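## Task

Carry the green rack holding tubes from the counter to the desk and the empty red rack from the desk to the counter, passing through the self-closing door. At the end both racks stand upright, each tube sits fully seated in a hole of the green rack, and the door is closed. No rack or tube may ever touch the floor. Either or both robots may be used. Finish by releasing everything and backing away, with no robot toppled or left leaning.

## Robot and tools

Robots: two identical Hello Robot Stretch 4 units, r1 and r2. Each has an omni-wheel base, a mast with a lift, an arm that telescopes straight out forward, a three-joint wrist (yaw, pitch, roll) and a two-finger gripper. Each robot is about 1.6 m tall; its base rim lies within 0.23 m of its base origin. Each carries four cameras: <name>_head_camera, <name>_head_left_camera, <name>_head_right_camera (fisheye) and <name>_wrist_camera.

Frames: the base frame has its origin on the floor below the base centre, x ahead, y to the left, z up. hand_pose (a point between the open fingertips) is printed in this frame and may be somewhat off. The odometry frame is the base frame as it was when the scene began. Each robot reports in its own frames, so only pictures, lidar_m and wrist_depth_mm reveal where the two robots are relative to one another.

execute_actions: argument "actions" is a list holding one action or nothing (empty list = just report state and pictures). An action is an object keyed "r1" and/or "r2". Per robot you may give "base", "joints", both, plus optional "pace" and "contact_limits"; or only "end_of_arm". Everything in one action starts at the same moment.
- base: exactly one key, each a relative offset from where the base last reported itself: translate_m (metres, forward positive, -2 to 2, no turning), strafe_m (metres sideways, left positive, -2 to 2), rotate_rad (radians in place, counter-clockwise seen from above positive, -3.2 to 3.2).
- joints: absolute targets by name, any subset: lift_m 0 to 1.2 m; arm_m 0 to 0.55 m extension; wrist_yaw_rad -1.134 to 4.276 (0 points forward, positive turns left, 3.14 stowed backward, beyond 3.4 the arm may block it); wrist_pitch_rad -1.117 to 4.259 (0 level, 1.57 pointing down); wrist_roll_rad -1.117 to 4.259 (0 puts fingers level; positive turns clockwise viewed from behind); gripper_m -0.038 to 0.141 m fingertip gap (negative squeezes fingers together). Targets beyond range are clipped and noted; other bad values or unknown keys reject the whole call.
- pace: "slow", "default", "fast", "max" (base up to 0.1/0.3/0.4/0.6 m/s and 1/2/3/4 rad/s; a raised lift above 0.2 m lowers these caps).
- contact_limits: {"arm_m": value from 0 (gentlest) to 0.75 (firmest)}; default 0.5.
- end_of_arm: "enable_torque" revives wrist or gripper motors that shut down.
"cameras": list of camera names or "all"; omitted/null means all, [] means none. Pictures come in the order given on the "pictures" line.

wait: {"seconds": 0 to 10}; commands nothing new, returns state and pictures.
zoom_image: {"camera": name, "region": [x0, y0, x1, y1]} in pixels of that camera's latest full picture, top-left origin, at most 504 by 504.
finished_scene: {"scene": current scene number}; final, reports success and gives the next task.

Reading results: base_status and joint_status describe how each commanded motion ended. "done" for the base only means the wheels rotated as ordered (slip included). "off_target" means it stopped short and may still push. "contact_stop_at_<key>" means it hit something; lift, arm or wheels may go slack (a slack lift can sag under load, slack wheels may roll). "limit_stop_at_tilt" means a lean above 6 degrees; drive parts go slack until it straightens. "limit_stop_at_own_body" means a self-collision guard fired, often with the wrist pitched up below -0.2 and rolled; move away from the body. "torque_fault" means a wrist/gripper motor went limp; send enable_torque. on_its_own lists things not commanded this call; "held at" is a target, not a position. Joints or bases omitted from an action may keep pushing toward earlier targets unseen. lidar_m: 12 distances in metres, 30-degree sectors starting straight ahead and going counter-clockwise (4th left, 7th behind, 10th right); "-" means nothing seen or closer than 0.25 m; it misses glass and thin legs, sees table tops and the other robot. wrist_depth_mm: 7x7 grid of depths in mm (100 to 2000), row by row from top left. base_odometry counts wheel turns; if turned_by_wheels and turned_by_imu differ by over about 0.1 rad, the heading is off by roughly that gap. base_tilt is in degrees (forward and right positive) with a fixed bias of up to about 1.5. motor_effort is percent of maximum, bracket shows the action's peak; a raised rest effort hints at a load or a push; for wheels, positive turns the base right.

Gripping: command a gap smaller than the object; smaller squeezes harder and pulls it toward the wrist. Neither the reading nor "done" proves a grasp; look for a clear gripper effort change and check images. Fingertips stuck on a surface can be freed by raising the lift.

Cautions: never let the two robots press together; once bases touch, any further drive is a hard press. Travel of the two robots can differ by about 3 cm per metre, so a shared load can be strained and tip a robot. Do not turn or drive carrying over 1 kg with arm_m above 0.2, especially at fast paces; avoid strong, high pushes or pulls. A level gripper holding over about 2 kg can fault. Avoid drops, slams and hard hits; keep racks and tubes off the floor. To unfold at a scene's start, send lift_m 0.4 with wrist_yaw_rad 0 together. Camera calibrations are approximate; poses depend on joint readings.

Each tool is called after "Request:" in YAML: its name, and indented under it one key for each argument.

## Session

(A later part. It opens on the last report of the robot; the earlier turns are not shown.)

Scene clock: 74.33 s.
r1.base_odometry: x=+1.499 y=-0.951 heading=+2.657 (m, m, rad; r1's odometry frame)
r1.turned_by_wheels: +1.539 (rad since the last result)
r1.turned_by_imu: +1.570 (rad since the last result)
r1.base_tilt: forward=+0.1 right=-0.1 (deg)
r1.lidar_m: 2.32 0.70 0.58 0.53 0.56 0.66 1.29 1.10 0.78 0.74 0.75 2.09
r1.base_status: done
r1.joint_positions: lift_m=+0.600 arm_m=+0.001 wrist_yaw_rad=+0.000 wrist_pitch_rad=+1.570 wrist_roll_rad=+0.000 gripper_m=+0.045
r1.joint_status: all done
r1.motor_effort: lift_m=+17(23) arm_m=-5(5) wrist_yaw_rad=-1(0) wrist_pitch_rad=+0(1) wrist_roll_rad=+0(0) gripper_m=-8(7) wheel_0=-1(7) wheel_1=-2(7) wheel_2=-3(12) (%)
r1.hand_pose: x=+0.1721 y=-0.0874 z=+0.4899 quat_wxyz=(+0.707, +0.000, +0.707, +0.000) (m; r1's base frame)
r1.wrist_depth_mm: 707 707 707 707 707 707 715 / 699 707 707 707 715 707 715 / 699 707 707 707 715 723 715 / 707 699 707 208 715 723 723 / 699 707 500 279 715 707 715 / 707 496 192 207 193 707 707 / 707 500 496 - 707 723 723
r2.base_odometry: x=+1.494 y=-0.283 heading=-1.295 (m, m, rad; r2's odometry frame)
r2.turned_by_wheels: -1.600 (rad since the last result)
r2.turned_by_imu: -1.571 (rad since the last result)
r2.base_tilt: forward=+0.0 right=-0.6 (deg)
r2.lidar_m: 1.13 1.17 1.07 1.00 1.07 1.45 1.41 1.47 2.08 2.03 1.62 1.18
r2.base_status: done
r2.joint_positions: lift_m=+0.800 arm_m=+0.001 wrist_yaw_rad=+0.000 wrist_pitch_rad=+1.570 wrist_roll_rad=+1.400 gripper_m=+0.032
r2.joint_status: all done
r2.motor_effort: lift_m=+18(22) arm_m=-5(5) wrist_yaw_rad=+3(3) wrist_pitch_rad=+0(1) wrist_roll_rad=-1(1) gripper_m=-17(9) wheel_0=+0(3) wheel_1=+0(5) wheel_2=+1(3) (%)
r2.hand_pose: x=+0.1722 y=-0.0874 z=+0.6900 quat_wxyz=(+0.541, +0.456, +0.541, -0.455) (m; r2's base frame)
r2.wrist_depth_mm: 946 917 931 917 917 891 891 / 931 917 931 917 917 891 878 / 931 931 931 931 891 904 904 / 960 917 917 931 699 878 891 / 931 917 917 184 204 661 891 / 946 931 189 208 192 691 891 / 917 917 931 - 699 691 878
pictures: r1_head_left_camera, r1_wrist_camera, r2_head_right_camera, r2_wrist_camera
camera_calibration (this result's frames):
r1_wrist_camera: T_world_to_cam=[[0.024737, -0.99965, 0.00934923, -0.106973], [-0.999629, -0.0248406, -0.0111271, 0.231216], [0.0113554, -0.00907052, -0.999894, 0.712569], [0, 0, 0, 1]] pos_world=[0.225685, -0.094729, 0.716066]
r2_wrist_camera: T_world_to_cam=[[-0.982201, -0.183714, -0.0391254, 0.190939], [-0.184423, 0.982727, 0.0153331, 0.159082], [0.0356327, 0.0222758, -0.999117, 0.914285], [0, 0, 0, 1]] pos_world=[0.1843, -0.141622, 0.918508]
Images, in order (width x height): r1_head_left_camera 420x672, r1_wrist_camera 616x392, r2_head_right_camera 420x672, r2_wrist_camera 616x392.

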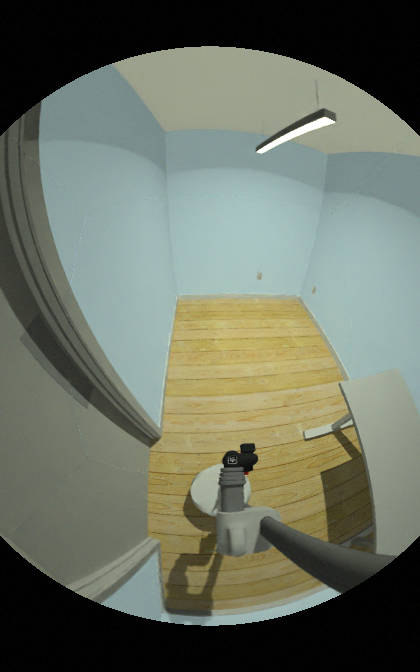

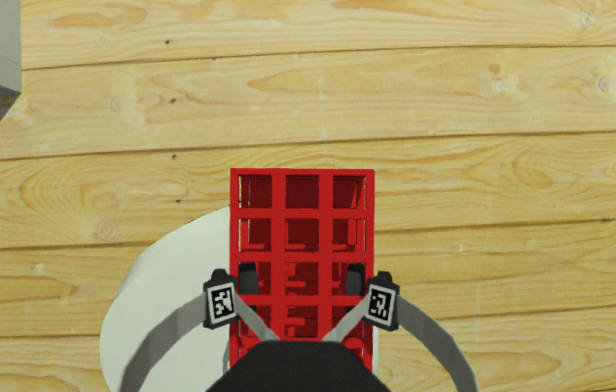

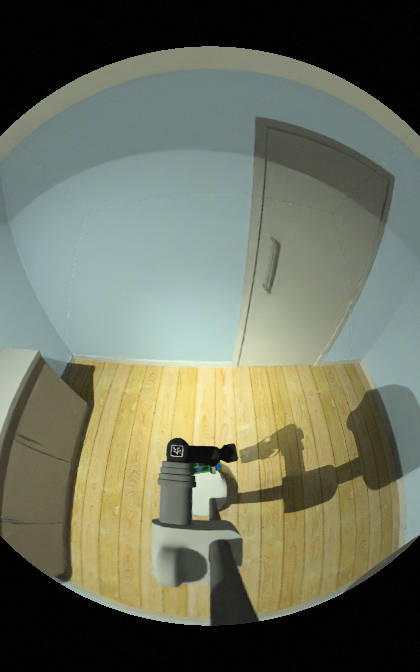

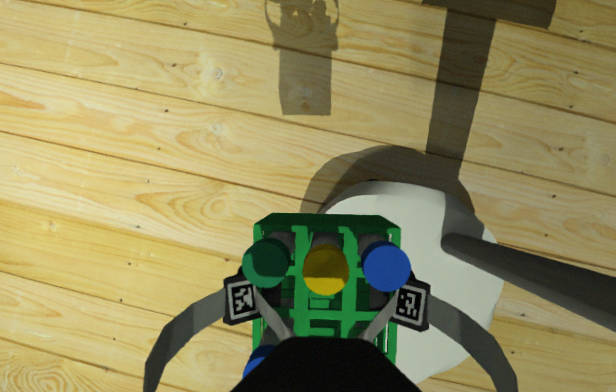

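Request:
execute_actions:
  actions:
    - {"r1":{"base":{"strafe_m":0.28}},"r2":{"base":{"strafe_m":0.1}}}
  cameras: []

Request:
execute_actions:
  actions:
    - {"r1":{"base":{"strafe_m":0.25},"pace":"slow"},"r2":{"base":{"translate_m":0.75}}}
  cameras: ["r1_head_left_camera","r2_head_right_camera","r1_wrist_camera"]

Scene clock: 85.10 s.
r1.base_odometry: x=+1.369 y=-1.199 heading=+2.657 (m, m, rad; r1's odometry frame)
r1.turned_by_wheels: +0.000 (rad since the last result)
r1.turned_by_imu: +0.001 (rad since the last result)
r1.base_tilt: forward=+0.1 right=+0.0 (deg)
r1.lidar_m: 0.93 0.42 0.27 0.26 0.26 0.38 0.64 1.34 1.07 1.01 1.05 2.47
r1.base_status: done
r1.joint_positions: lift_m=+0.600 arm_m=+0.001 wrist_yaw_rad=+0.000 wrist_pitch_rad=+1.570 wrist_roll_rad=+0.000 gripper_m=+0.045
r1.joint_status: not commanded
r1.motor_effort: lift_m=+18(18) arm_m=-5(5) wrist_yaw_rad=+0(1) wrist_pitch_rad=+1(1) wrist_roll_rad=+0(0) gripper_m=-8(9) wheel_0=+0(10) wheel_1=+1(9) wheel_2=+0(1) (%)
r1.hand_pose: x=+0.1721 y=-0.0874 z=+0.4899 quat_wxyz=(+0.707, +0.000, +0.707, +0.000) (m; r1's base frame)
r1.wrist_depth_mm: 439 615 707 699 707 707 707 / 517 668 707 707 707 699 707 / 521 699 707 707 715 715 715 / 521 707 559 207 707 715 715 / 512 668 496 279 707 707 715 / 508 500 191 208 193 715 723 / 500 492 496 - 715 715 723
r2.base_odometry: x=+1.590 y=-0.256 heading=-1.295 (m, m, rad; r2's odometry frame)
r2.turned_by_wheels: +0.000 (rad since the last result)
r2.turned_by_imu: +0.001 (rad since the last result)
r2.base_tilt: forward=+0.1 right=-0.6 (deg)
r2.lidar_m: 1.14 1.21 0.96 0.91 0.97 1.35 1.39 1.48 2.09 2.14 1.64 1.19
r2.base_status: done
r2.joint_positions: lift_m=+0.800 arm_m=+0.001 wrist_yaw_rad=+0.000 wrist_pitch_rad=+1.570 wrist_roll_rad=+1.400 gripper_m=+0.032
r2.joint_status: not commanded
r2.motor_effort: lift_m=+18(18) arm_m=-5(5) wrist_yaw_rad=+3(3) wrist_pitch_rad=-1(0) wrist_roll_rad=-1(0) gripper_m=-10(14) wheel_0=+0(6) wheel_1=-1(7) wheel_2=+1(1) (%)
r2.hand_pose: x=+0.1722 y=-0.0874 z=+0.6900 quat_wxyz=(+0.541, +0.456, +0.541, -0.455) (m; r2's base frame)
r2.wrist_depth_mm: 931 931 917 904 904 891 904 / 946 931 904 917 904 904 866 / 931 946 917 917 931 904 891 / 946 931 931 931 691 891 878 / 931 946 904 184 204 661 878 / 946 931 189 208 192 683 904 / 946 946 931 - 691 691 904
pictures: none
No camera images: the call's "cameras" was empty. Leave "cameras" out to get every camera's image.

Scene clock: 89.10 s.
r1.base_odometry: x=+1.252 y=-1.420 heading=+2.657 (m, m, rad; r1's odometry frame)
r1.turned_by_wheels: +0.000 (rad since the last result)
r1.turned_by_imu: -0.001 (rad since the last result)
r1.base_tilt: forward=+0.1 right=+0.0 (deg)
r1.lidar_m: 0.40 0.78 0.28 0.25 - 0.25 0.33 1.35 1.32 1.26 1.30 2.58
r1.base_status: done
r1.joint_positions: lift_m=+0.600 arm_m=+0.001 wrist_yaw_rad=+0.000 wrist_pitch_rad=+1.570 wrist_roll_rad=+0.000 gripper_m=+0.045
r1.joint_status: not commanded
r1.motor_effort: lift_m=+18(18) arm_m=-5(5) wrist_yaw_rad=-1(1) wrist_pitch_rad=+0(0) wrist_roll_rad=+0(0) gripper_m=-8(8) wheel_0=-4(9) wheel_1=+3(14) wheel_2=-1(3) (%)
r1.hand_pose: x=+0.1721 y=-0.0874 z=+0.4898 quat_wxyz=(+0.707, +0.000, +0.707, +0.000) (m; r1's base frame)
r1.wrist_depth_mm: 699 707 418 707 707 707 707 / 707 707 640 707 707 723 715 / 691 715 707 707 715 723 723 / 591 707 707 207 723 707 715 / 535 661 496 281 715 707 715 / 480 500 191 208 192 723 723 / 449 492 496 - 715 715 715
r2.base_odometry: x=+1.794 y=-0.977 heading=-1.295 (m, m, rad; r2's odometry frame)
r2.turned_by_wheels: +0.000 (rad since the last result)
r2.turned_by_imu: +0.001 (rad since the last result)
r2.base_tilt: forward=+0.1 right=-0.7 (deg)
r2.lidar_m: 0.40 0.43 0.60 0.93 0.93 1.32 2.16 2.27 2.23 0.50 0.57 0.43
r2.base_status: done
r2.joint_positions: lift_m=+0.800 arm_m=+0.001 wrist_yaw_rad=+0.000 wrist_pitch_rad=+1.570 wrist_roll_rad=+1.400 gripper_m=+0.032
r2.joint_status: not commanded
r2.motor_effort: lift_m=+18(18) arm_m=-5(5) wrist_yaw_rad=+2(3) wrist_pitch_rad=+0(0) wrist_roll_rad=-1(1) gripper_m=-16(16) wheel_0=-1(4) wheel_1=+1(4) wheel_2=+0(5) (%)
r2.hand_pose: x=+0.1723 y=-0.0874 z=+0.6899 quat_wxyz=(+0.541, +0.456, +0.541, -0.455) (m; r2's base frame)
r2.wrist_depth_mm: 297 418 668 904 891 891 878 / 309 430 750 904 904 891 904 / 325 462 831 917 904 891 891 / 342 492 878 917 691 904 904 / 357 530 842 166 205 661 891 / 370 554 188 207 190 683 904 / 387 530 931 - 683 691 891
pictures: r1_head_left_camera, r1_wrist_camera, r2_head_right_camera
camera_calibration (this result's frames):
r1_wrist_camera: T_world_to_cam=[[0.0247689, -0.999649, 0.00934803, -0.106977], [-0.999629, -0.024872, -0.0110788, 0.231165], [0.0113074, -0.00907016, -0.999895, 0.712542], [0, 0, 0, 1]] pos_world=[0.225672, -0.0947273, 0.716028]
Images, in order (width x height): r1_head_left_camera 420x672, r1_wrist_camera 616x392, r2_head_right_camera 420x672.

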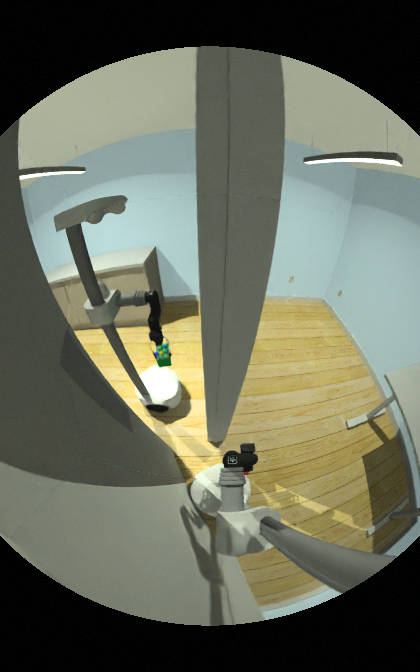

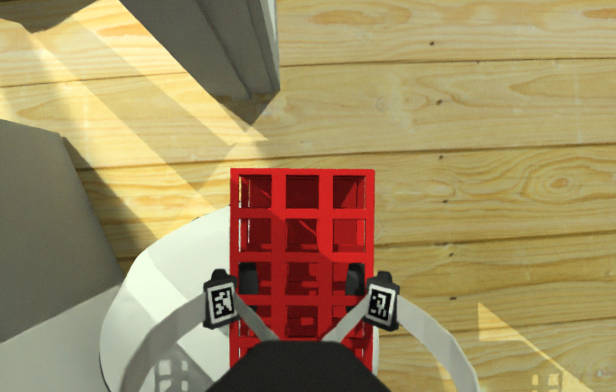

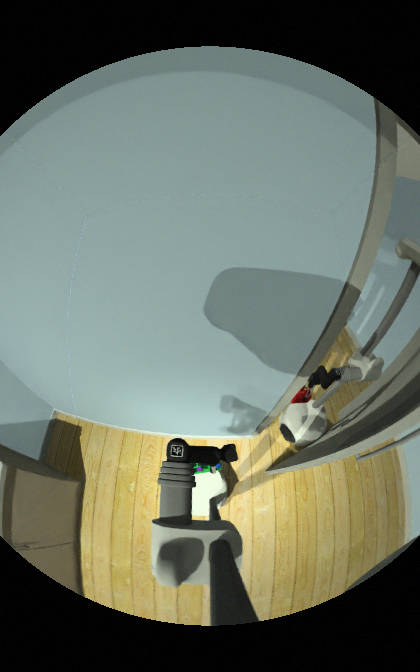

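Request:
execute_actions:
  actions:
    - {"r1":{"base":{"strafe_m":0.68}}}
  cameras: []

Request:
execute_actions:
  actions:
    - {"r1":{"base":{"translate_m":-0.25},"pace":"slow"},"r2":{"base":{"strafe_m":-0.2}}}
  cameras: []

Request:
execute_actions:
  actions:
    - {"r1":{"base":{"strafe_m":0.18}}}
  cameras: ["r1_head_left_camera","r1_head_right_camera","r2_head_right_camera","r2_wrist_camera"]

Scene clock: 99.13 s.
r1.base_odometry: x=+0.936 y=-2.022 heading=+2.657 (m, m, rad; r1's odometry frame)
r1.turned_by_wheels: +0.000 (rad since the last result)
r1.turned_by_imu: +0.000 (rad since the last result)
r1.base_tilt: forward=+0.1 right=+0.0 (deg)
r1.lidar_m: 0.66 1.82 2.10 2.00 0.25 1.60 0.25 0.26 0.50 1.94 0.71 0.68
r1.base_status: done
r1.joint_positions: lift_m=+0.600 arm_m=+0.001 wrist_yaw_rad=+0.000 wrist_pitch_rad=+1.570 wrist_roll_rad=+0.000 gripper_m=+0.045
r1.joint_status: not commanded
r1.motor_effort: lift_m=+18(18) arm_m=-5(5) wrist_yaw_rad=+0(1) wrist_pitch_rad=+1(0) wrist_roll_rad=+0(0) gripper_m=-7(8) wheel_0=-2(16) wheel_1=+1(16) wheel_2=+1(1) (%)
r1.hand_pose: x=+0.1720 y=-0.0874 z=+0.4898 quat_wxyz=(+0.707, +0.000, +0.707, +0.000) (m; r1's base frame)
r1.wrist_depth_mm: 707 699 707 707 707 715 654 / 699 707 707 707 707 715 691 / 699 699 707 715 707 715 715 / 707 699 559 207 715 715 715 / 707 715 496 279 715 715 715 / 707 500 191 208 193 715 723 / 699 500 500 - 715 715 723
r2.base_odometry: x=+1.794 y=-0.977 heading=-1.295 (m, m, rad; r2's odometry frame)
r2.turned_by_wheels: +0.000 (rad since the last result)
r2.turned_by_imu: +0.002 (rad since the last result)
r2.base_tilt: forward=+0.1 right=-0.6 (deg)
r2.lidar_m: 0.39 0.42 0.61 0.93 0.94 1.34 2.15 2.26 0.66 0.58 0.55 0.42
r2.base_status: not commanded
r2.joint_positions: lift_m=+0.800 arm_m=+0.001 wrist_yaw_rad=+0.000 wrist_pitch_rad=+1.570 wrist_roll_rad=+1.400 gripper_m=+0.032
r2.joint_status: not commanded
r2.motor_effort: lift_m=+18(18) arm_m=-5(5) wrist_yaw_rad=+3(2) wrist_pitch_rad=+0(1) wrist_roll_rad=-1(1) gripper_m=-14(14) wheel_0=-1(2) wheel_1=+1(1) wheel_2=+0(0) (%)
r2.hand_pose: x=+0.1723 y=-0.0874 z=+0.6899 quat_wxyz=(+0.541, +0.456, +0.541, -0.455) (m; r2's base frame)
r2.wrist_depth_mm: 297 415 654 917 891 904 891 / 310 433 732 904 904 904 878 / 324 462 809 917 917 904 891 / 340 496 904 917 691 891 904 / 353 530 842 165 205 668 891 / 370 559 189 209 192 691 878 / 387 530 917 - 691 691 878
pictures: none
No camera images: the call's "cameras" was empty. Leave "cameras" out to get every camera's image.

Scene clock: 102.90 s.
r1.base_odometry: x=+1.157 y=-2.138 heading=+2.657 (m, m, rad; r1's odometry frame)
r1.turned_by_wheels: +0.000 (rad since the last result)
r1.turned_by_imu: +0.000 (rad since the last result)
r1.base_tilt: forward=+0.0 right=+0.0 (deg)
r1.lidar_m: 0.70 2.06 2.11 2.00 0.30 0.25 - 0.25 0.28 1.95 0.94 0.74
r1.base_status: done
r1.joint_positions: lift_m=+0.600 arm_m=+0.001 wrist_yaw_rad=+0.000 wrist_pitch_rad=+1.570 wrist_roll_rad=+0.000 gripper_m=+0.045
r1.joint_status: not commanded
r1.motor_effort: lift_m=+18(18) arm_m=-5(5) wrist_yaw_rad=+1(1) wrist_pitch_rad=+0(0) wrist_roll_rad=+0(0) gripper_m=-7(7) wheel_0=-3(6) wheel_1=-4(6) wheel_2=+5(13) (%)
r1.hand_pose: x=+0.1720 y=-0.0874 z=+0.4898 quat_wxyz=(+0.707, +0.000, +0.707, +0.000) (m; r1's base frame)
r1.wrist_depth_mm: 699 699 707 707 707 715 715 / 707 707 707 707 715 715 715 / 699 715 707 707 707 707 715 / 699 707 564 208 707 715 723 / 707 715 496 279 715 715 715 / 707 496 191 208 193 707 715 / 707 496 496 - 723 715 715
r2.base_odometry: x=+1.602 y=-1.032 heading=-1.295 (m, m, rad; r2's odometry frame)
r2.turned_by_wheels: +0.000 (rad since the last result)
r2.turned_by_imu: +0.001 (rad since the last result)
r2.base_tilt: forward=+0.0 right=-0.6 (deg)
r2.lidar_m: 0.39 0.40 0.60 1.12 1.17 1.63 2.16 2.28 0.70 0.64 1.15 0.43
r2.base_status: done
r2.joint_positions: lift_m=+0.800 arm_m=+0.001 wrist_yaw_rad=+0.000 wrist_pitch_rad=+1.570 wrist_roll_rad=+1.400 gripper_m=+0.032
r2.joint_status: not commanded
r2.motor_effort: lift_m=+18(18) arm_m=-6(5) wrist_yaw_rad=+2(2) wrist_pitch_rad=+0(1) wrist_roll_rad=-1(1) gripper_m=-16(13) wheel_0=-1(7) wheel_1=+1(8) wheel_2=-1(4) (%)
r2.hand_pose: x=+0.1723 y=-0.0874 z=+0.6899 quat_wxyz=(+0.541, +0.456, +0.541, -0.455) (m; r2's base frame)
r2.wrist_depth_mm: 278 931 917 931 917 917 891 / 300 410 917 917 904 891 891 / 322 455 778 904 904 904 878 / 334 488 891 904 699 904 891 / 353 521 831 164 206 661 904 / 366 549 189 208 191 699 891 / 384 521 917 - 691 707 891
pictures: none
No camera images: the call's "cameras" was empty. Leave "cameras" out to get every camera's image.

Scene clock: 104.77 s.
r1.base_odometry: x=+1.073 y=-2.297 heading=+2.657 (m, m, rad; r1's odometry frame)
r1.turned_by_wheels: +0.000 (rad since the last result)
r1.turned_by_imu: +0.001 (rad since the last result)
r1.base_tilt: forward=+0.1 right=-0.1 (deg)
r1.lidar_m: 0.76 2.08 1.90 1.81 1.71 0.25 1.10 0.25 0.29 0.83 1.01 0.74
r1.base_status: done
r1.joint_positions: lift_m=+0.600 arm_m=+0.001 wrist_yaw_rad=+0.000 wrist_pitch_rad=+1.570 wrist_roll_rad=+0.000 gripper_m=+0.045
r1.joint_status: not commanded
r1.motor_effort: lift_m=+18(18) arm_m=-5(5) wrist_yaw_rad=+0(0) wrist_pitch_rad=+0(0) wrist_roll_rad=+0(1) gripper_m=-7(8) wheel_0=+0(11) wheel_1=+2(10) wheel_2=+0(5) (%)
r1.hand_pose: x=+0.1720 y=-0.0874 z=+0.4898 quat_wxyz=(+0.707, +0.000, +0.707, +0.000) (m; r1's base frame)
r1.wrist_depth_mm: 699 707 707 707 715 707 715 / 699 707 707 715 707 707 715 / 699 707 707 715 715 707 715 / 707 707 559 208 707 707 715 / 715 707 500 282 707 715 715 / 707 496 191 208 192 707 715 / 707 496 500 - 715 715 715
r2.base_odometry: x=+1.602 y=-1.032 heading=-1.295 (m, m, rad; r2's odometry frame)
r2.turned_by_wheels: +0.000 (rad since the last result)
r2.turned_by_imu: +0.000 (rad since the last result)
r2.base_tilt: forward=+0.0 right=-0.6 (deg)
r2.lidar_m: 0.39 0.43 0.60 1.13 1.17 1.63 2.15 2.27 0.65 0.78 1.15 0.41
r2.base_status: not commanded
r2.joint_positions: lift_m=+0.800 arm_m=+0.001 wrist_yaw_rad=+0.000 wrist_pitch_rad=+1.570 wrist_roll_rad=+1.400 gripper_m=+0.032
r2.joint_status: not commanded
r2.motor_effort: lift_m=+18(18) arm_m=-5(5) wrist_yaw_rad=+2(2) wrist_pitch_rad=+0(0) wrist_roll_rad=-1(1) gripper_m=-14(16) wheel_0=-1(1) wheel_1=+1(1) wheel_2=+0(0) (%)
r2.hand_pose: x=+0.1723 y=-0.0874 z=+0.6899 quat_wxyz=(+0.541, +0.456, +0.541, -0.455) (m; r2's base frame)
r2.wrist_depth_mm: 278 946 931 904 904 878 891 / 304 413 931 891 917 904 891 / 322 459 778 917 904 891 891 / 336 488 878 904 699 904 878 / 351 525 854 165 204 661 891 / 366 549 188 208 192 683 878 / 384 525 931 - 699 683 878
pictures: r1_head_left_camera, r1_head_right_camera, r2_head_right_camera, r2_wrist_camera
camera_calibration (this result's frames):
r2_wrist_camera: T_world_to_cam=[[-0.982189, -0.183767, -0.0391803, 0.190988], [-0.184477, 0.982717, 0.0153228, 0.159102], [0.0356873, 0.0222777, -0.999115, 0.914215], [0, 0, 0, 1]] pos_world=[0.184311, -0.141621, 0.918451]
Images, in order (width x height): r1_head_left_camera 420x672, r1_head_right_camera 420x672, r2_head_right_camera 420x672, r2_wrist_camera 616x392.

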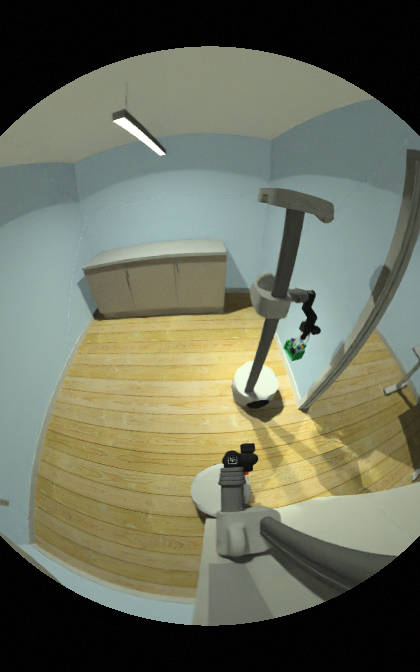

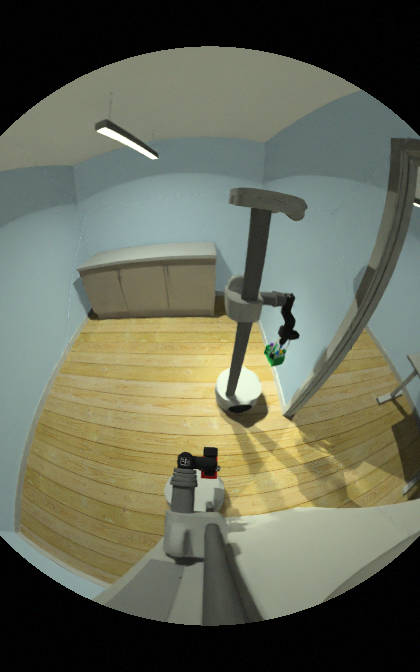

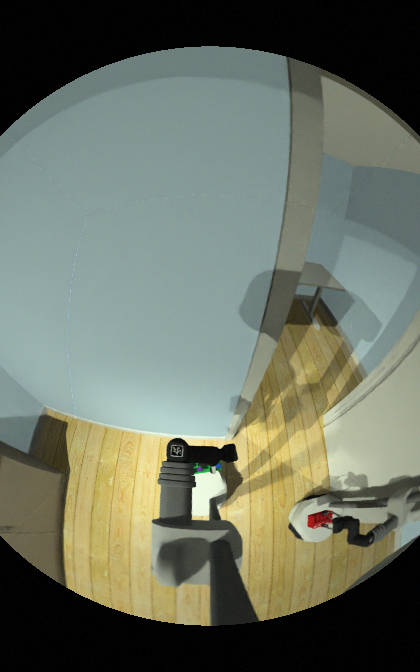

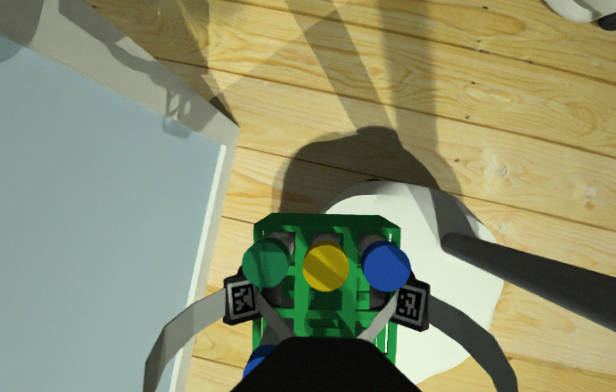

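Request:
execute_actions:
  actions:
    - {"r1":{"base":{"rotate_rad":1.1},"pace":"slow"},"r2":{"base":{"translate_m":0.06}}}
  cameras: []

Request:
execute_actions:
  actions:
    - {"r2":{"base":{"strafe_m":-0.42}}}
  cameras: ["r1_head_right_camera","r2_head_right_camera","r2_wrist_camera"]

Scene clock: 111.83 s.
r1.base_odometry: x=+1.073 y=-2.297 heading=-2.527 (m, m, rad; r1's odometry frame)
r1.turned_by_wheels: +1.099 (rad since the last result)
r1.turned_by_imu: +1.121 (rad since the last result)
r1.base_tilt: forward=+0.1 right=+0.0 (deg)
r1.lidar_m: 1.91 1.81 1.59 1.14 1.11 0.25 0.31 2.13 1.02 0.78 0.88 2.09
r1.base_status: done
r1.joint_positions: lift_m=+0.600 arm_m=+0.001 wrist_yaw_rad=+0.000 wrist_pitch_rad=+1.570 wrist_roll_rad=+0.000 gripper_m=+0.045
r1.joint_status: not commanded
r1.motor_effort: lift_m=+18(18) arm_m=-4(5) wrist_yaw_rad=-1(0) wrist_pitch_rad=+0(0) wrist_roll_rad=+0(0) gripper_m=-8(7) wheel_0=-3(7) wheel_1=-4(8) wheel_2=-2(8) (%)
r1.hand_pose: x=+0.1720 y=-0.0874 z=+0.4898 quat_wxyz=(+0.707, +0.000, +0.707, +0.000) (m; r1's base frame)
r1.wrist_depth_mm: 707 699 691 707 707 715 715 / 699 715 699 707 707 707 715 / 699 707 707 707 707 715 723 / 699 707 564 208 707 707 715 / 699 699 500 279 715 715 715 / 707 496 192 208 192 707 723 / 707 500 496 - 715 723 723
r2.base_odometry: x=+1.618 y=-1.090 heading=-1.295 (m, m, rad; r2's odometry frame)
r2.turned_by_wheels: +0.000 (rad since the last result)
r2.turned_by_imu: +0.002 (rad since the last result)
r2.base_tilt: forward=+0.1 right=-0.5 (deg)
r2.lidar_m: 0.32 0.36 0.50 1.11 1.18 1.64 2.20 2.34 0.77 0.92 1.15 0.36
r2.base_status: done
r2.joint_positions: lift_m=+0.800 arm_m=+0.001 wrist_yaw_rad=+0.000 wrist_pitch_rad=+1.570 wrist_roll_rad=+1.400 gripper_m=+0.032
r2.joint_status: not commanded
r2.motor_effort: lift_m=+18(18) arm_m=-5(5) wrist_yaw_rad=+3(2) wrist_pitch_rad=+0(0) wrist_roll_rad=+0(1) gripper_m=-13(13) wheel_0=+1(4) wheel_1=+1(4) wheel_2=+2(10) (%)
r2.hand_pose: x=+0.1723 y=-0.0874 z=+0.6899 quat_wxyz=(+0.541, +0.456, +0.541, -0.455) (m; r2's base frame)
r2.wrist_depth_mm: 217 290 917 917 904 917 891 / 231 314 931 917 891 904 891 / 244 347 621 904 917 891 891 / 255 368 699 917 707 904 878 / 268 399 668 168 205 661 878 / 279 418 188 208 191 683 891 / 290 394 831 - 699 691 891
pictures: none
No camera images: the call's "cameras" was empty. Leave "cameras" out to get every camera's image.

Scene clock: 114.57 s.
r1.base_odometry: x=+1.073 y=-2.297 heading=-2.527 (m, m, rad; r1's odometry frame)
r1.turned_by_wheels: +0.000 (rad since the last result)
r1.turned_by_imu: +0.000 (rad since the last result)
r1.base_tilt: forward=+0.1 right=+0.0 (deg)
r1.lidar_m: 1.88 1.81 1.57 1.13 1.12 0.25 0.31 2.13 0.43 0.41 2.00 2.10
r1.base_status: not commanded
r1.joint_positions: lift_m=+0.600 arm_m=+0.001 wrist_yaw_rad=+0.000 wrist_pitch_rad=+1.570 wrist_roll_rad=+0.000 gripper_m=+0.045
r1.joint_status: not commanded
r1.motor_effort: lift_m=+18(18) arm_m=-4(4) wrist_yaw_rad=+0(1) wrist_pitch_rad=+0(0) wrist_roll_rad=+0(0) gripper_m=-8(8) wheel_0=-3(3) wheel_1=-3(3) wheel_2=-2(1) (%)
r1.hand_pose: x=+0.1720 y=-0.0874 z=+0.4898 quat_wxyz=(+0.707, +0.000, +0.707, +0.000) (m; r1's base frame)
r1.wrist_depth_mm: 699 707 699 707 707 715 715 / 707 707 707 715 715 715 715 / 699 707 699 715 715 707 715 / 699 707 559 208 715 715 715 / 707 707 500 281 715 707 715 / 707 500 191 208 192 715 597 / 707 496 496 - 715 603 512
r2.base_odometry: x=+1.214 y=-1.204 heading=-1.295 (m, m, rad; r2's odometry frame)
r2.turned_by_wheels: +0.000 (rad since the last result)
r2.turned_by_imu: +0.001 (rad since the last result)
r2.base_tilt: forward=+0.1 right=-0.7 (deg)
r2.lidar_m: 1.67 0.36 0.52 1.51 1.59 2.27 2.21 0.46 0.44 0.63 0.72 1.73
r2.base_status: done
r2.joint_positions: lift_m=+0.800 arm_m=+0.001 wrist_yaw_rad=+0.000 wrist_pitch_rad=+1.570 wrist_roll_rad=+1.400 gripper_m=+0.032
r2.joint_status: not commanded
r2.motor_effort: lift_m=+19(19) arm_m=-5(5) wrist_yaw_rad=+2(3) wrist_pitch_rad=-1(0) wrist_roll_rad=-1(1) gripper_m=-17(14) wheel_0=+0(8) wheel_1=+1(7) wheel_2=+1(1) (%)
r2.hand_pose: x=+0.1723 y=-0.0874 z=+0.6899 quat_wxyz=(+0.541, +0.456, +0.541, -0.455) (m; r2's base frame)
r2.wrist_depth_mm: 931 946 931 904 904 891 878 / 960 931 917 917 917 917 715 / 946 946 917 904 904 904 741 / 931 917 917 904 691 891 878 / 931 917 917 184 205 668 878 / 946 946 189 208 192 699 878 / 732 504 831 - 691 691 891
pictures: r1_head_right_camera, r2_head_right_camera, r2_wrist_camera
camera_calibration (this result's frames):
r2_wrist_camera: T_world_to_cam=[[-0.982183, -0.183791, -0.0392141, 0.19102], [-0.184502, 0.982713, 0.0153164, 0.159113], [0.0357212, 0.0222786, -0.999113, 0.914194], [0, 0, 0, 1]] pos_world=[0.184317, -0.141621, 0.918437]
Images, in order (width x height): r1_head_right_camera 420x672, r2_head_right_camera 420x672, r2_wrist_camera 616x392.

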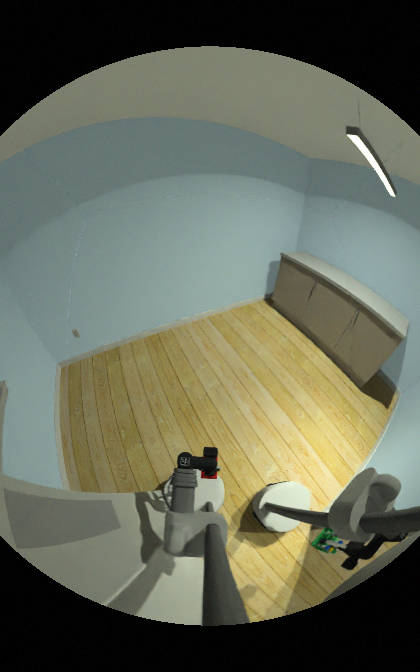

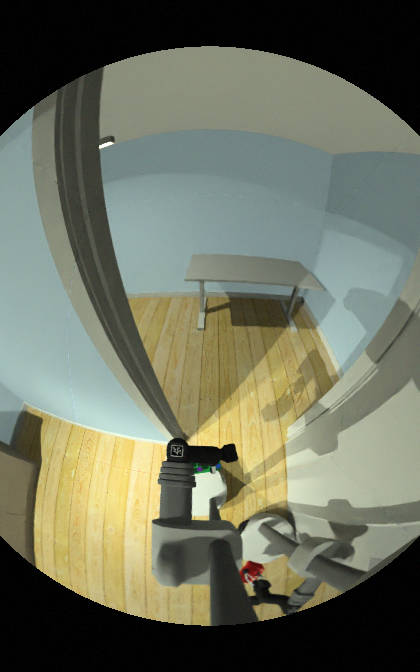

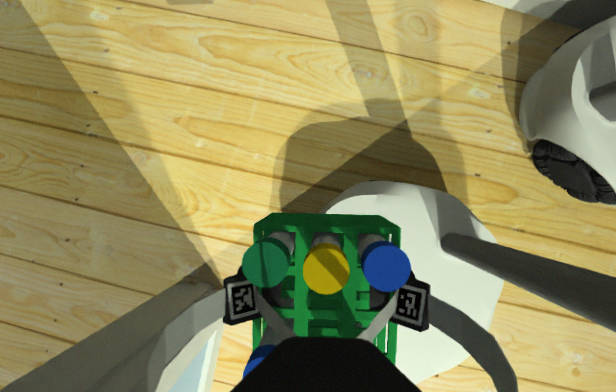

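Request:
execute_actions:
  actions:
    - {"r2":{"base":{"translate_m":0.07}}}
  cameras: []

Request:
execute_actions:
  actions:
    - {"r2":{"base":{"strafe_m":-0.19}}}
  cameras: ["r2_head_left_camera","r2_head_right_camera"]

Scene clock: 118.63 s.
r1.base_odometry: x=+1.073 y=-2.297 heading=-2.527 (m, m, rad; r1's odometry frame)
r1.turned_by_wheels: +0.000 (rad since the last result)
r1.turned_by_imu: +0.000 (rad since the last result)
r1.base_tilt: forward=+0.1 right=+0.0 (deg)
r1.lidar_m: 1.87 1.80 1.57 1.12 1.12 0.25 0.31 2.12 0.46 0.48 2.02 2.10
r1.base_status: not commanded
r1.joint_positions: lift_m=+0.600 arm_m=+0.001 wrist_yaw_rad=+0.000 wrist_pitch_rad=+1.570 wrist_roll_rad=+0.000 gripper_m=+0.045
r1.joint_status: not commanded
r1.motor_effort: lift_m=+18(18) arm_m=-5(5) wrist_yaw_rad=-1(1) wrist_pitch_rad=+0(0) wrist_roll_rad=+0(0) gripper_m=-9(8) wheel_0=-3(3) wheel_1=-4(3) wheel_2=-2(2) (%)
r1.hand_pose: x=+0.1720 y=-0.0874 z=+0.4898 quat_wxyz=(+0.707, +0.000, +0.707, +0.000) (m; r1's base frame)
r1.wrist_depth_mm: 699 691 707 699 707 707 715 / 707 707 707 707 707 707 723 / 707 699 715 707 707 715 723 / 707 707 564 208 707 699 715 / 707 715 496 279 715 715 715 / 707 500 193 208 193 715 707 / 707 500 496 - 715 683 591
r2.base_odometry: x=+1.233 y=-1.271 heading=-1.295 (m, m, rad; r2's odometry frame)
r2.turned_by_wheels: +0.000 (rad since the last result)
r2.turned_by_imu: +0.001 (rad since the last result)
r2.base_tilt: forward=+0.1 right=-0.5 (deg)
r2.lidar_m: 1.60 0.28 0.40 1.21 1.60 2.24 2.28 0.48 0.49 0.66 0.73 1.66
r2.base_status: done
r2.joint_positions: lift_m=+0.800 arm_m=+0.001 wrist_yaw_rad=+0.000 wrist_pitch_rad=+1.570 wrist_roll_rad=+1.400 gripper_m=+0.032
r2.joint_status: not commanded
r2.motor_effort: lift_m=+19(19) arm_m=-5(5) wrist_yaw_rad=+2(2) wrist_pitch_rad=+0(0) wrist_roll_rad=-1(1) gripper_m=-14(16) wheel_0=-1(5) wheel_1=+1(5) wheel_2=+0(6) (%)
r2.hand_pose: x=+0.1723 y=-0.0874 z=+0.6899 quat_wxyz=(+0.541, +0.456, +0.541, -0.455) (m; r2's base frame)
r2.wrist_depth_mm: 931 931 931 917 917 904 891 / 960 946 931 917 904 891 904 / 946 931 917 931 891 891 854 / 946 946 891 917 707 891 904 / 931 931 917 183 204 661 891 / 946 931 189 208 190 699 878 / 946 504 580 - 691 683 891
pictures: none
No camera images: the call's "cameras" was empty. Leave "cameras" out to get every camera's image.

Scene clock: 120.53 s.
r1.base_odometry: x=+1.073 y=-2.297 heading=-2.527 (m, m, rad; r1's odometry frame)
r1.turned_by_wheels: +0.000 (rad since the last result)
r1.turned_by_imu: +0.000 (rad since the last result)
r1.base_tilt: forward=+0.1 right=+0.0 (deg)
r1.lidar_m: 1.88 1.81 1.58 1.14 1.11 0.25 0.29 0.47 0.36 0.45 2.00 2.08
r1.base_status: not commanded
r1.joint_positions: lift_m=+0.600 arm_m=+0.001 wrist_yaw_rad=+0.000 wrist_pitch_rad=+1.570 wrist_roll_rad=+0.000 gripper_m=+0.045
r1.joint_status: not commanded
r1.motor_effort: lift_m=+18(18) arm_m=-5(4) wrist_yaw_rad=-2(1) wrist_pitch_rad=+0(0) wrist_roll_rad=+0(0) gripper_m=-7(8) wheel_0=-3(3) wheel_1=-3(3) wheel_2=-1(2) (%)
r1.hand_pose: x=+0.1720 y=-0.0874 z=+0.4898 quat_wxyz=(+0.707, +0.000, +0.707, +0.000) (m; r1's base frame)
r1.wrist_depth_mm: 707 707 707 707 699 707 707 / 691 699 707 707 707 715 707 / 699 707 707 707 715 707 707 / 715 707 559 208 715 707 715 / 699 707 500 279 715 715 715 / 699 500 191 208 192 715 715 / 699 496 496 - 715 715 715
r2.base_odometry: x=+1.050 y=-1.323 heading=-1.295 (m, m, rad; r2's odometry frame)
r2.turned_by_wheels: +0.000 (rad since the last result)
r2.turned_by_imu: +0.001 (rad since the last result)
r2.base_tilt: forward=+0.0 right=-0.6 (deg)
r2.lidar_m: 1.60 0.45 0.40 1.20 1.80 2.36 0.45 0.36 0.45 0.47 0.51 1.67
r2.base_status: done
r2.joint_positions: lift_m=+0.800 arm_m=+0.001 wrist_yaw_rad=+0.000 wrist_pitch_rad=+1.570 wrist_roll_rad=+1.400 gripper_m=+0.032
r2.joint_status: not commanded
r2.motor_effort: lift_m=+18(18) arm_m=-5(5) wrist_yaw_rad=+2(2) wrist_pitch_rad=+0(1) wrist_roll_rad=+0(1) gripper_m=-16(15) wheel_0=-1(8) wheel_1=+1(7) wheel_2=+0(2) (%)
r2.hand_pose: x=+0.1723 y=-0.0874 z=+0.6899 quat_wxyz=(+0.541, +0.456, +0.541, -0.455) (m; r2's base frame)
r2.wrist_depth_mm: 931 946 917 904 778 699 621 / 960 931 917 917 917 891 809 / 946 917 917 917 917 891 891 / 931 917 931 917 707 904 750 / 917 917 931 171 205 676 750 / 946 946 189 209 192 691 917 / 946 946 904 - 699 691 891
pictures: r2_head_left_camera, r2_head_right_camera
Images, in order (width x height): r2_head_left_camera 420x672, r2_head_right_camera 420x672.

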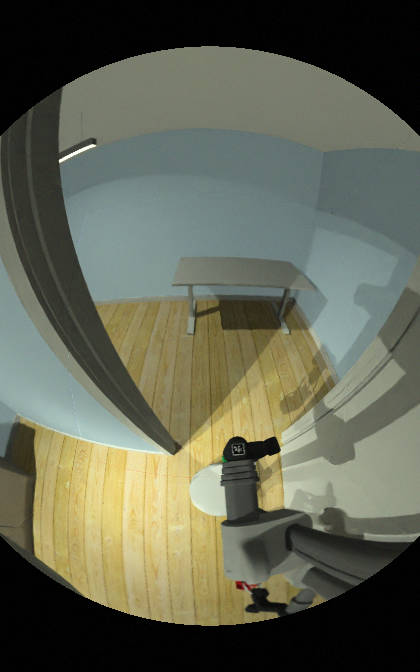

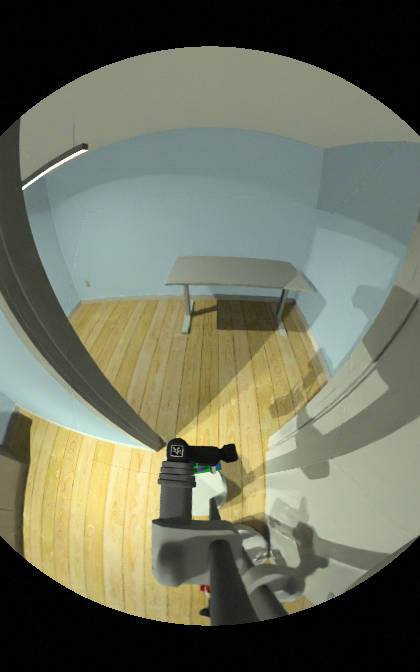

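Request:
execute_actions:
  actions:
    - {"r2":{"base":{"translate_m":1.17},"joints":{"lift_m":0.95}},"r1":{"base":{"rotate_rad":-0.6},"pace":"slow"}}
  cameras: []

Request:
execute_actions:
  actions:
    - {"r2":{"joints":{"arm_m":0.5}},"r1":{"base":{"rotate_rad":-0.83}}}
  cameras: ["r2_wrist_camera","r1_head_right_camera"]

Request:
execute_actions:
  actions:
    - {"r2":{"joints":{"lift_m":0.915},"pace":"slow"},"r1":{"base":{"translate_m":0.6},"joints":{"lift_m":0.8}}}
  cameras: ["r2_wrist_camera","r1_head_right_camera","r2_head_right_camera"]

Scene clock: 134.77 s.
r1.base_odometry: x=+1.073 y=-2.297 heading=-3.126 (m, m, rad; r1's odometry frame)
r1.turned_by_wheels: -0.599 (rad since the last result)
r1.turned_by_imu: -0.610 (rad since the last result)
r1.base_tilt: forward=+0.1 right=+0.0 (deg)
r1.lidar_m: 2.04 1.93 1.81 1.73 0.25 1.10 0.25 0.29 0.76 1.00 1.06 2.01
r1.base_status: done
r1.joint_positions: lift_m=+0.600 arm_m=+0.001 wrist_yaw_rad=+0.000 wrist_pitch_rad=+1.570 wrist_roll_rad=+0.000 gripper_m=+0.045
r1.joint_status: not commanded
r1.motor_effort: lift_m=+18(18) arm_m=-5(5) wrist_yaw_rad=-1(0) wrist_pitch_rad=+0(1) wrist_roll_rad=+0(0) gripper_m=-8(9) wheel_0=+3(4) wheel_1=+3(8) wheel_2=+5(7) (%)
r1.hand_pose: x=+0.1720 y=-0.0874 z=+0.4898 quat_wxyz=(+0.707, +0.000, +0.707, +0.000) (m; r1's base frame)
r1.wrist_depth_mm: 691 707 707 715 707 715 715 / 707 707 699 707 707 707 707 / 699 715 707 707 707 707 707 / 699 707 715 208 699 707 715 / 707 699 496 281 715 723 715 / 699 496 192 208 192 715 715 / 707 496 496 - 715 715 723
r2.base_odometry: x=+1.369 y=-2.449 heading=-1.295 (m, m, rad; r2's odometry frame)
r2.turned_by_wheels: +0.000 (rad since the last result)
r2.turned_by_imu: +0.003 (rad since the last result)
r2.base_tilt: forward=+0.1 right=-0.6 (deg)
r2.lidar_m: 0.43 0.45 1.82 2.30 1.04 0.78 1.48 0.93 1.08 1.36 0.61 0.48
r2.base_status: done
r2.joint_positions: lift_m=+0.950 arm_m=+0.001 wrist_yaw_rad=+0.000 wrist_pitch_rad=+1.570 wrist_roll_rad=+1.400 gripper_m=+0.032
r2.joint_status: all done
r2.motor_effort: lift_m=+23(26) arm_m=-5(5) wrist_yaw_rad=+2(2) wrist_pitch_rad=+0(0) wrist_roll_rad=+0(0) gripper_m=-13(14) wheel_0=+0(5) wheel_1=+1(3) wheel_2=+2(10) (%)
r2.hand_pose: x=+0.1723 y=-0.0874 z=+0.8395 quat_wxyz=(+0.541, +0.456, +0.541, -0.455) (m; r2's base frame)
r2.wrist_depth_mm: 355 1060 1078 1060 1060 1042 1025 / 353 1060 1078 1042 1025 1078 1025 / 355 1078 1060 1060 1078 1042 1042 / 375 1060 1078 1060 866 1060 1025 / 960 1098 1060 185 206 668 1025 / 1078 1098 189 208 192 1025 1008 / 1098 1078 1098 - 1042 1060 1042
pictures: none
No camera images: the call's "cameras" was empty. Leave "cameras" out to get every camera's image.

Scene clock: 137.30 s.
r1.base_odometry: x=+1.073 y=-2.297 heading=+2.328 (m, m, rad; r1's odometry frame)
r1.turned_by_wheels: -0.830 (rad since the last result)
r1.turned_by_imu: -0.846 (rad since the last result)
r1.base_tilt: forward=+0.1 right=+0.0 (deg)
r1.lidar_m: 1.33 2.00 2.19 1.84 1.79 1.40 1.14 - 0.25 0.36 1.48 1.02
r1.base_status: done
r1.joint_positions: lift_m=+0.600 arm_m=+0.001 wrist_yaw_rad=+0.000 wrist_pitch_rad=+1.570 wrist_roll_rad=+0.000 gripper_m=+0.045
r1.joint_status: not commanded
r1.motor_effort: lift_m=+18(18) arm_m=-4(5) wrist_yaw_rad=-1(0) wrist_pitch_rad=+0(0) wrist_roll_rad=+0(0) gripper_m=-8(7) wheel_0=+2(7) wheel_1=+0(8) wheel_2=+4(12) (%)
r1.hand_pose: x=+0.1720 y=-0.0874 z=+0.4898 quat_wxyz=(+0.707, +0.000, +0.707, +0.000) (m; r1's base frame)
r1.wrist_depth_mm: 707 699 707 707 699 715 715 / 699 707 699 715 707 707 715 / 699 699 715 715 707 707 715 / 707 707 699 208 707 715 715 / 707 707 500 279 723 715 715 / 715 496 191 207 192 715 723 / 715 496 496 - 683 615 569
r2.base_odometry: x=+1.369 y=-2.449 heading=-1.295 (m, m, rad; r2's odometry frame)
r2.turned_by_wheels: +0.000 (rad since the last result)
r2.turned_by_imu: +0.001 (rad since the last result)
r2.base_tilt: forward=+0.1 right=-0.6 (deg)
r2.lidar_m: 0.44 0.48 1.81 2.31 1.04 0.79 1.47 0.94 1.06 1.38 0.63 0.48
r2.base_status: not commanded
r2.joint_positions: lift_m=+0.950 arm_m=+0.499 wrist_yaw_rad=+0.000 wrist_pitch_rad=+1.570 wrist_roll_rad=+1.400 gripper_m=+0.032
r2.joint_status: all done
r2.motor_effort: lift_m=+23(23) arm_m=+6(6) wrist_yaw_rad=+1(1) wrist_pitch_rad=+1(1) wrist_roll_rad=-1(1) gripper_m=-16(16) wheel_0=+0(0) wheel_1=+1(1) wheel_2=+1(1) (%)
r2.hand_pose: x=+0.6702 y=-0.0874 z=+0.8395 quat_wxyz=(+0.541, +0.456, +0.541, -0.455) (m; r2's base frame)
r2.wrist_depth_mm: 351 347 345 340 338 338 334 / 351 349 347 343 340 336 334 / 353 349 347 343 340 338 332 / 351 349 347 342 340 340 1042 / 349 349 345 183 206 338 809 / 351 349 190 208 191 336 831 / 353 345 347 - 340 336 842
pictures: r1_head_right_camera, r2_wrist_camera
camera_calibration (this result's frames):
r2_wrist_camera: T_world_to_cam=[[-0.982109, -0.184087, -0.0396739, 0.686275], [-0.184805, 0.982657, 0.01523, 0.248964], [0.0361822, 0.0222895, -0.999097, 1.0456], [0, 0, 0, 1]] pos_world=[0.682175, -0.141617, 1.06809]
Images, in order (width x height): r1_head_right_camera 420x672, r2_wrist_camera 616x392.

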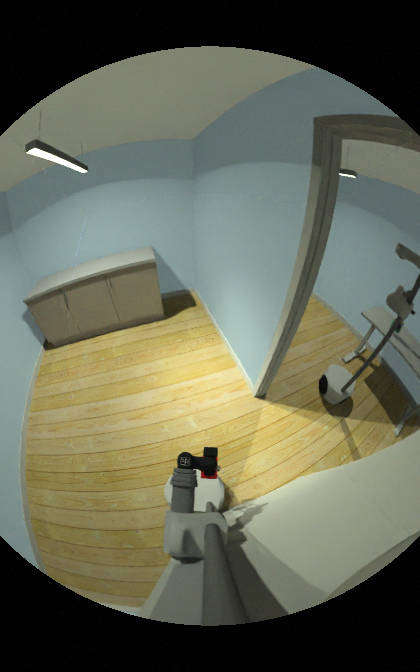

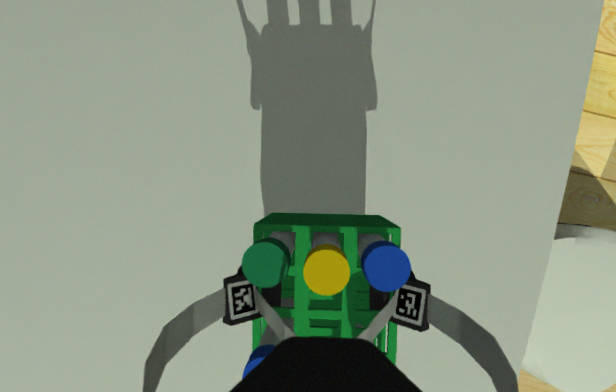

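Scene clock: 140.80 s.
r1.base_odometry: x=+0.661 y=-1.861 heading=+2.328 (m, m, rad; r1's odometry frame)
r1.turned_by_wheels: +0.000 (rad since the last result)
r1.turned_by_imu: +0.001 (rad since the last result)
r1.base_tilt: forward=+0.1 right=+0.0 (deg)
r1.lidar_m: 0.96 1.46 1.58 2.07 2.03 2.13 1.68 0.25 0.47 1.27 0.56 0.63
r1.base_status: done
r1.joint_positions: lift_m=+0.800 arm_m=+0.001 wrist_yaw_rad=+0.000 wrist_pitch_rad=+1.570 wrist_roll_rad=+0.000 gripper_m=+0.045
r1.joint_status: all done
r1.motor_effort: lift_m=+21(18) arm_m=-4(4) wrist_yaw_rad=-1(0) wrist_pitch_rad=+1(1) wrist_roll_rad=+0(0) gripper_m=-7(8) wheel_0=+1(7) wheel_1=+1(6) wheel_2=+1(10) (%)
r1.hand_pose: x=+0.1720 y=-0.0874 z=+0.6896 quat_wxyz=(+0.707, +0.000, +0.707, +0.000) (m; r1's base frame)
r1.wrist_depth_mm: 891 891 904 891 904 647 492 / 891 904 904 917 904 707 521 / 904 904 904 917 917 788 564 / 891 917 904 207 904 917 917 / 904 904 699 279 917 917 917 / 904 904 192 208 192 917 931 / 904 904 691 - 917 917 917
r2.base_odometry: x=+1.369 y=-2.449 heading=-1.295 (m, m, rad; r2's odometry frame)
r2.turned_by_wheels: +0.000 (rad since the last result)
r2.turned_by_imu: +0.001 (rad since the last result)
r2.base_tilt: forward=+0.1 right=-0.6 (deg)
r2.lidar_m: 0.45 0.47 1.80 2.30 1.04 0.81 1.15 0.94 1.06 1.39 0.62 0.46
r2.base_status: not commanded
r2.joint_positions: lift_m=+0.915 arm_m=+0.499 wrist_yaw_rad=+0.000 wrist_pitch_rad=+1.570 wrist_roll_rad=+1.400 gripper_m=+0.032
r2.joint_status: all done
r2.motor_effort: lift_m=+18(22) arm_m=+6(6) wrist_yaw_rad=+2(1) wrist_pitch_rad=+2(1) wrist_roll_rad=-1(0) gripper_m=-15(16) wheel_0=+0(0) wheel_1=+1(1) wheel_2=+1(1) (%)
r2.hand_pose: x=+0.6702 y=-0.0874 z=+0.8050 quat_wxyz=(+0.541, +0.456, +0.541, -0.455) (m; r2's base frame)
r2.wrist_depth_mm: 317 315 310 309 306 301 300 / 317 314 309 307 306 301 298 / 319 314 312 307 306 303 300 / 317 315 314 307 304 303 300 / 317 314 312 183 205 301 303 / 317 314 189 208 193 300 301 / 319 314 312 - 306 301 778
pictures: r1_head_right_camera, r2_head_right_camera, r2_wrist_camera
camera_calibration (this result's frames):
r2_wrist_camera: T_world_to_cam=[[-0.982109, -0.184087, -0.039674, 0.684906], [-0.184805, 0.982657, 0.01523, 0.249491], [0.0361823, 0.0222895, -0.999097, 1.01106], [0, 0, 0, 1]] pos_world=[0.682177, -0.141617, 1.03352]
Images, in order (width x height): r1_head_right_camera 420x672, r2_head_right_camera 420x672, r2_wrist_camera 616x392.

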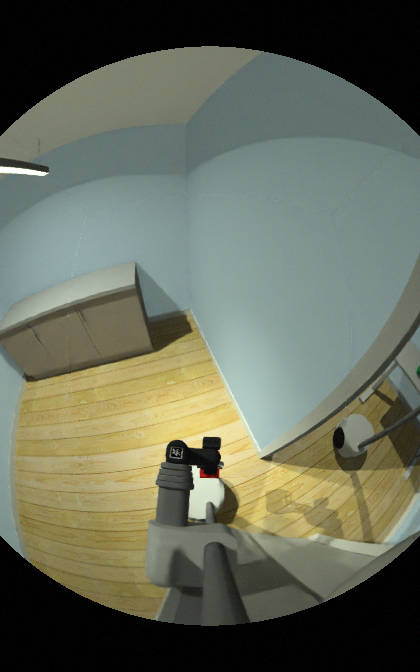

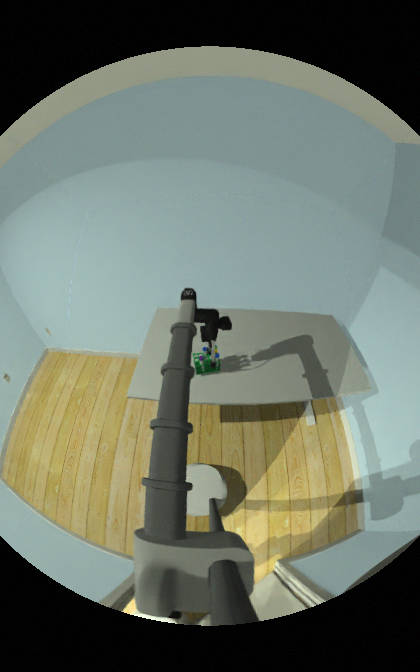

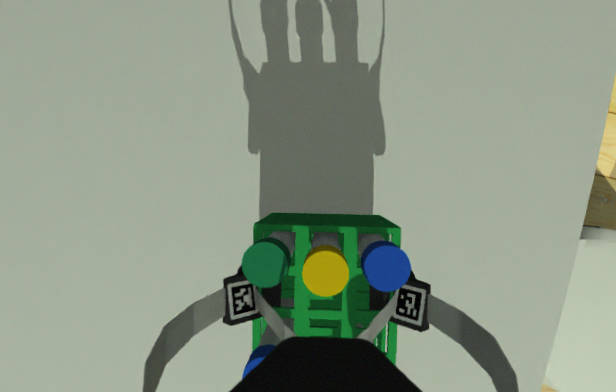

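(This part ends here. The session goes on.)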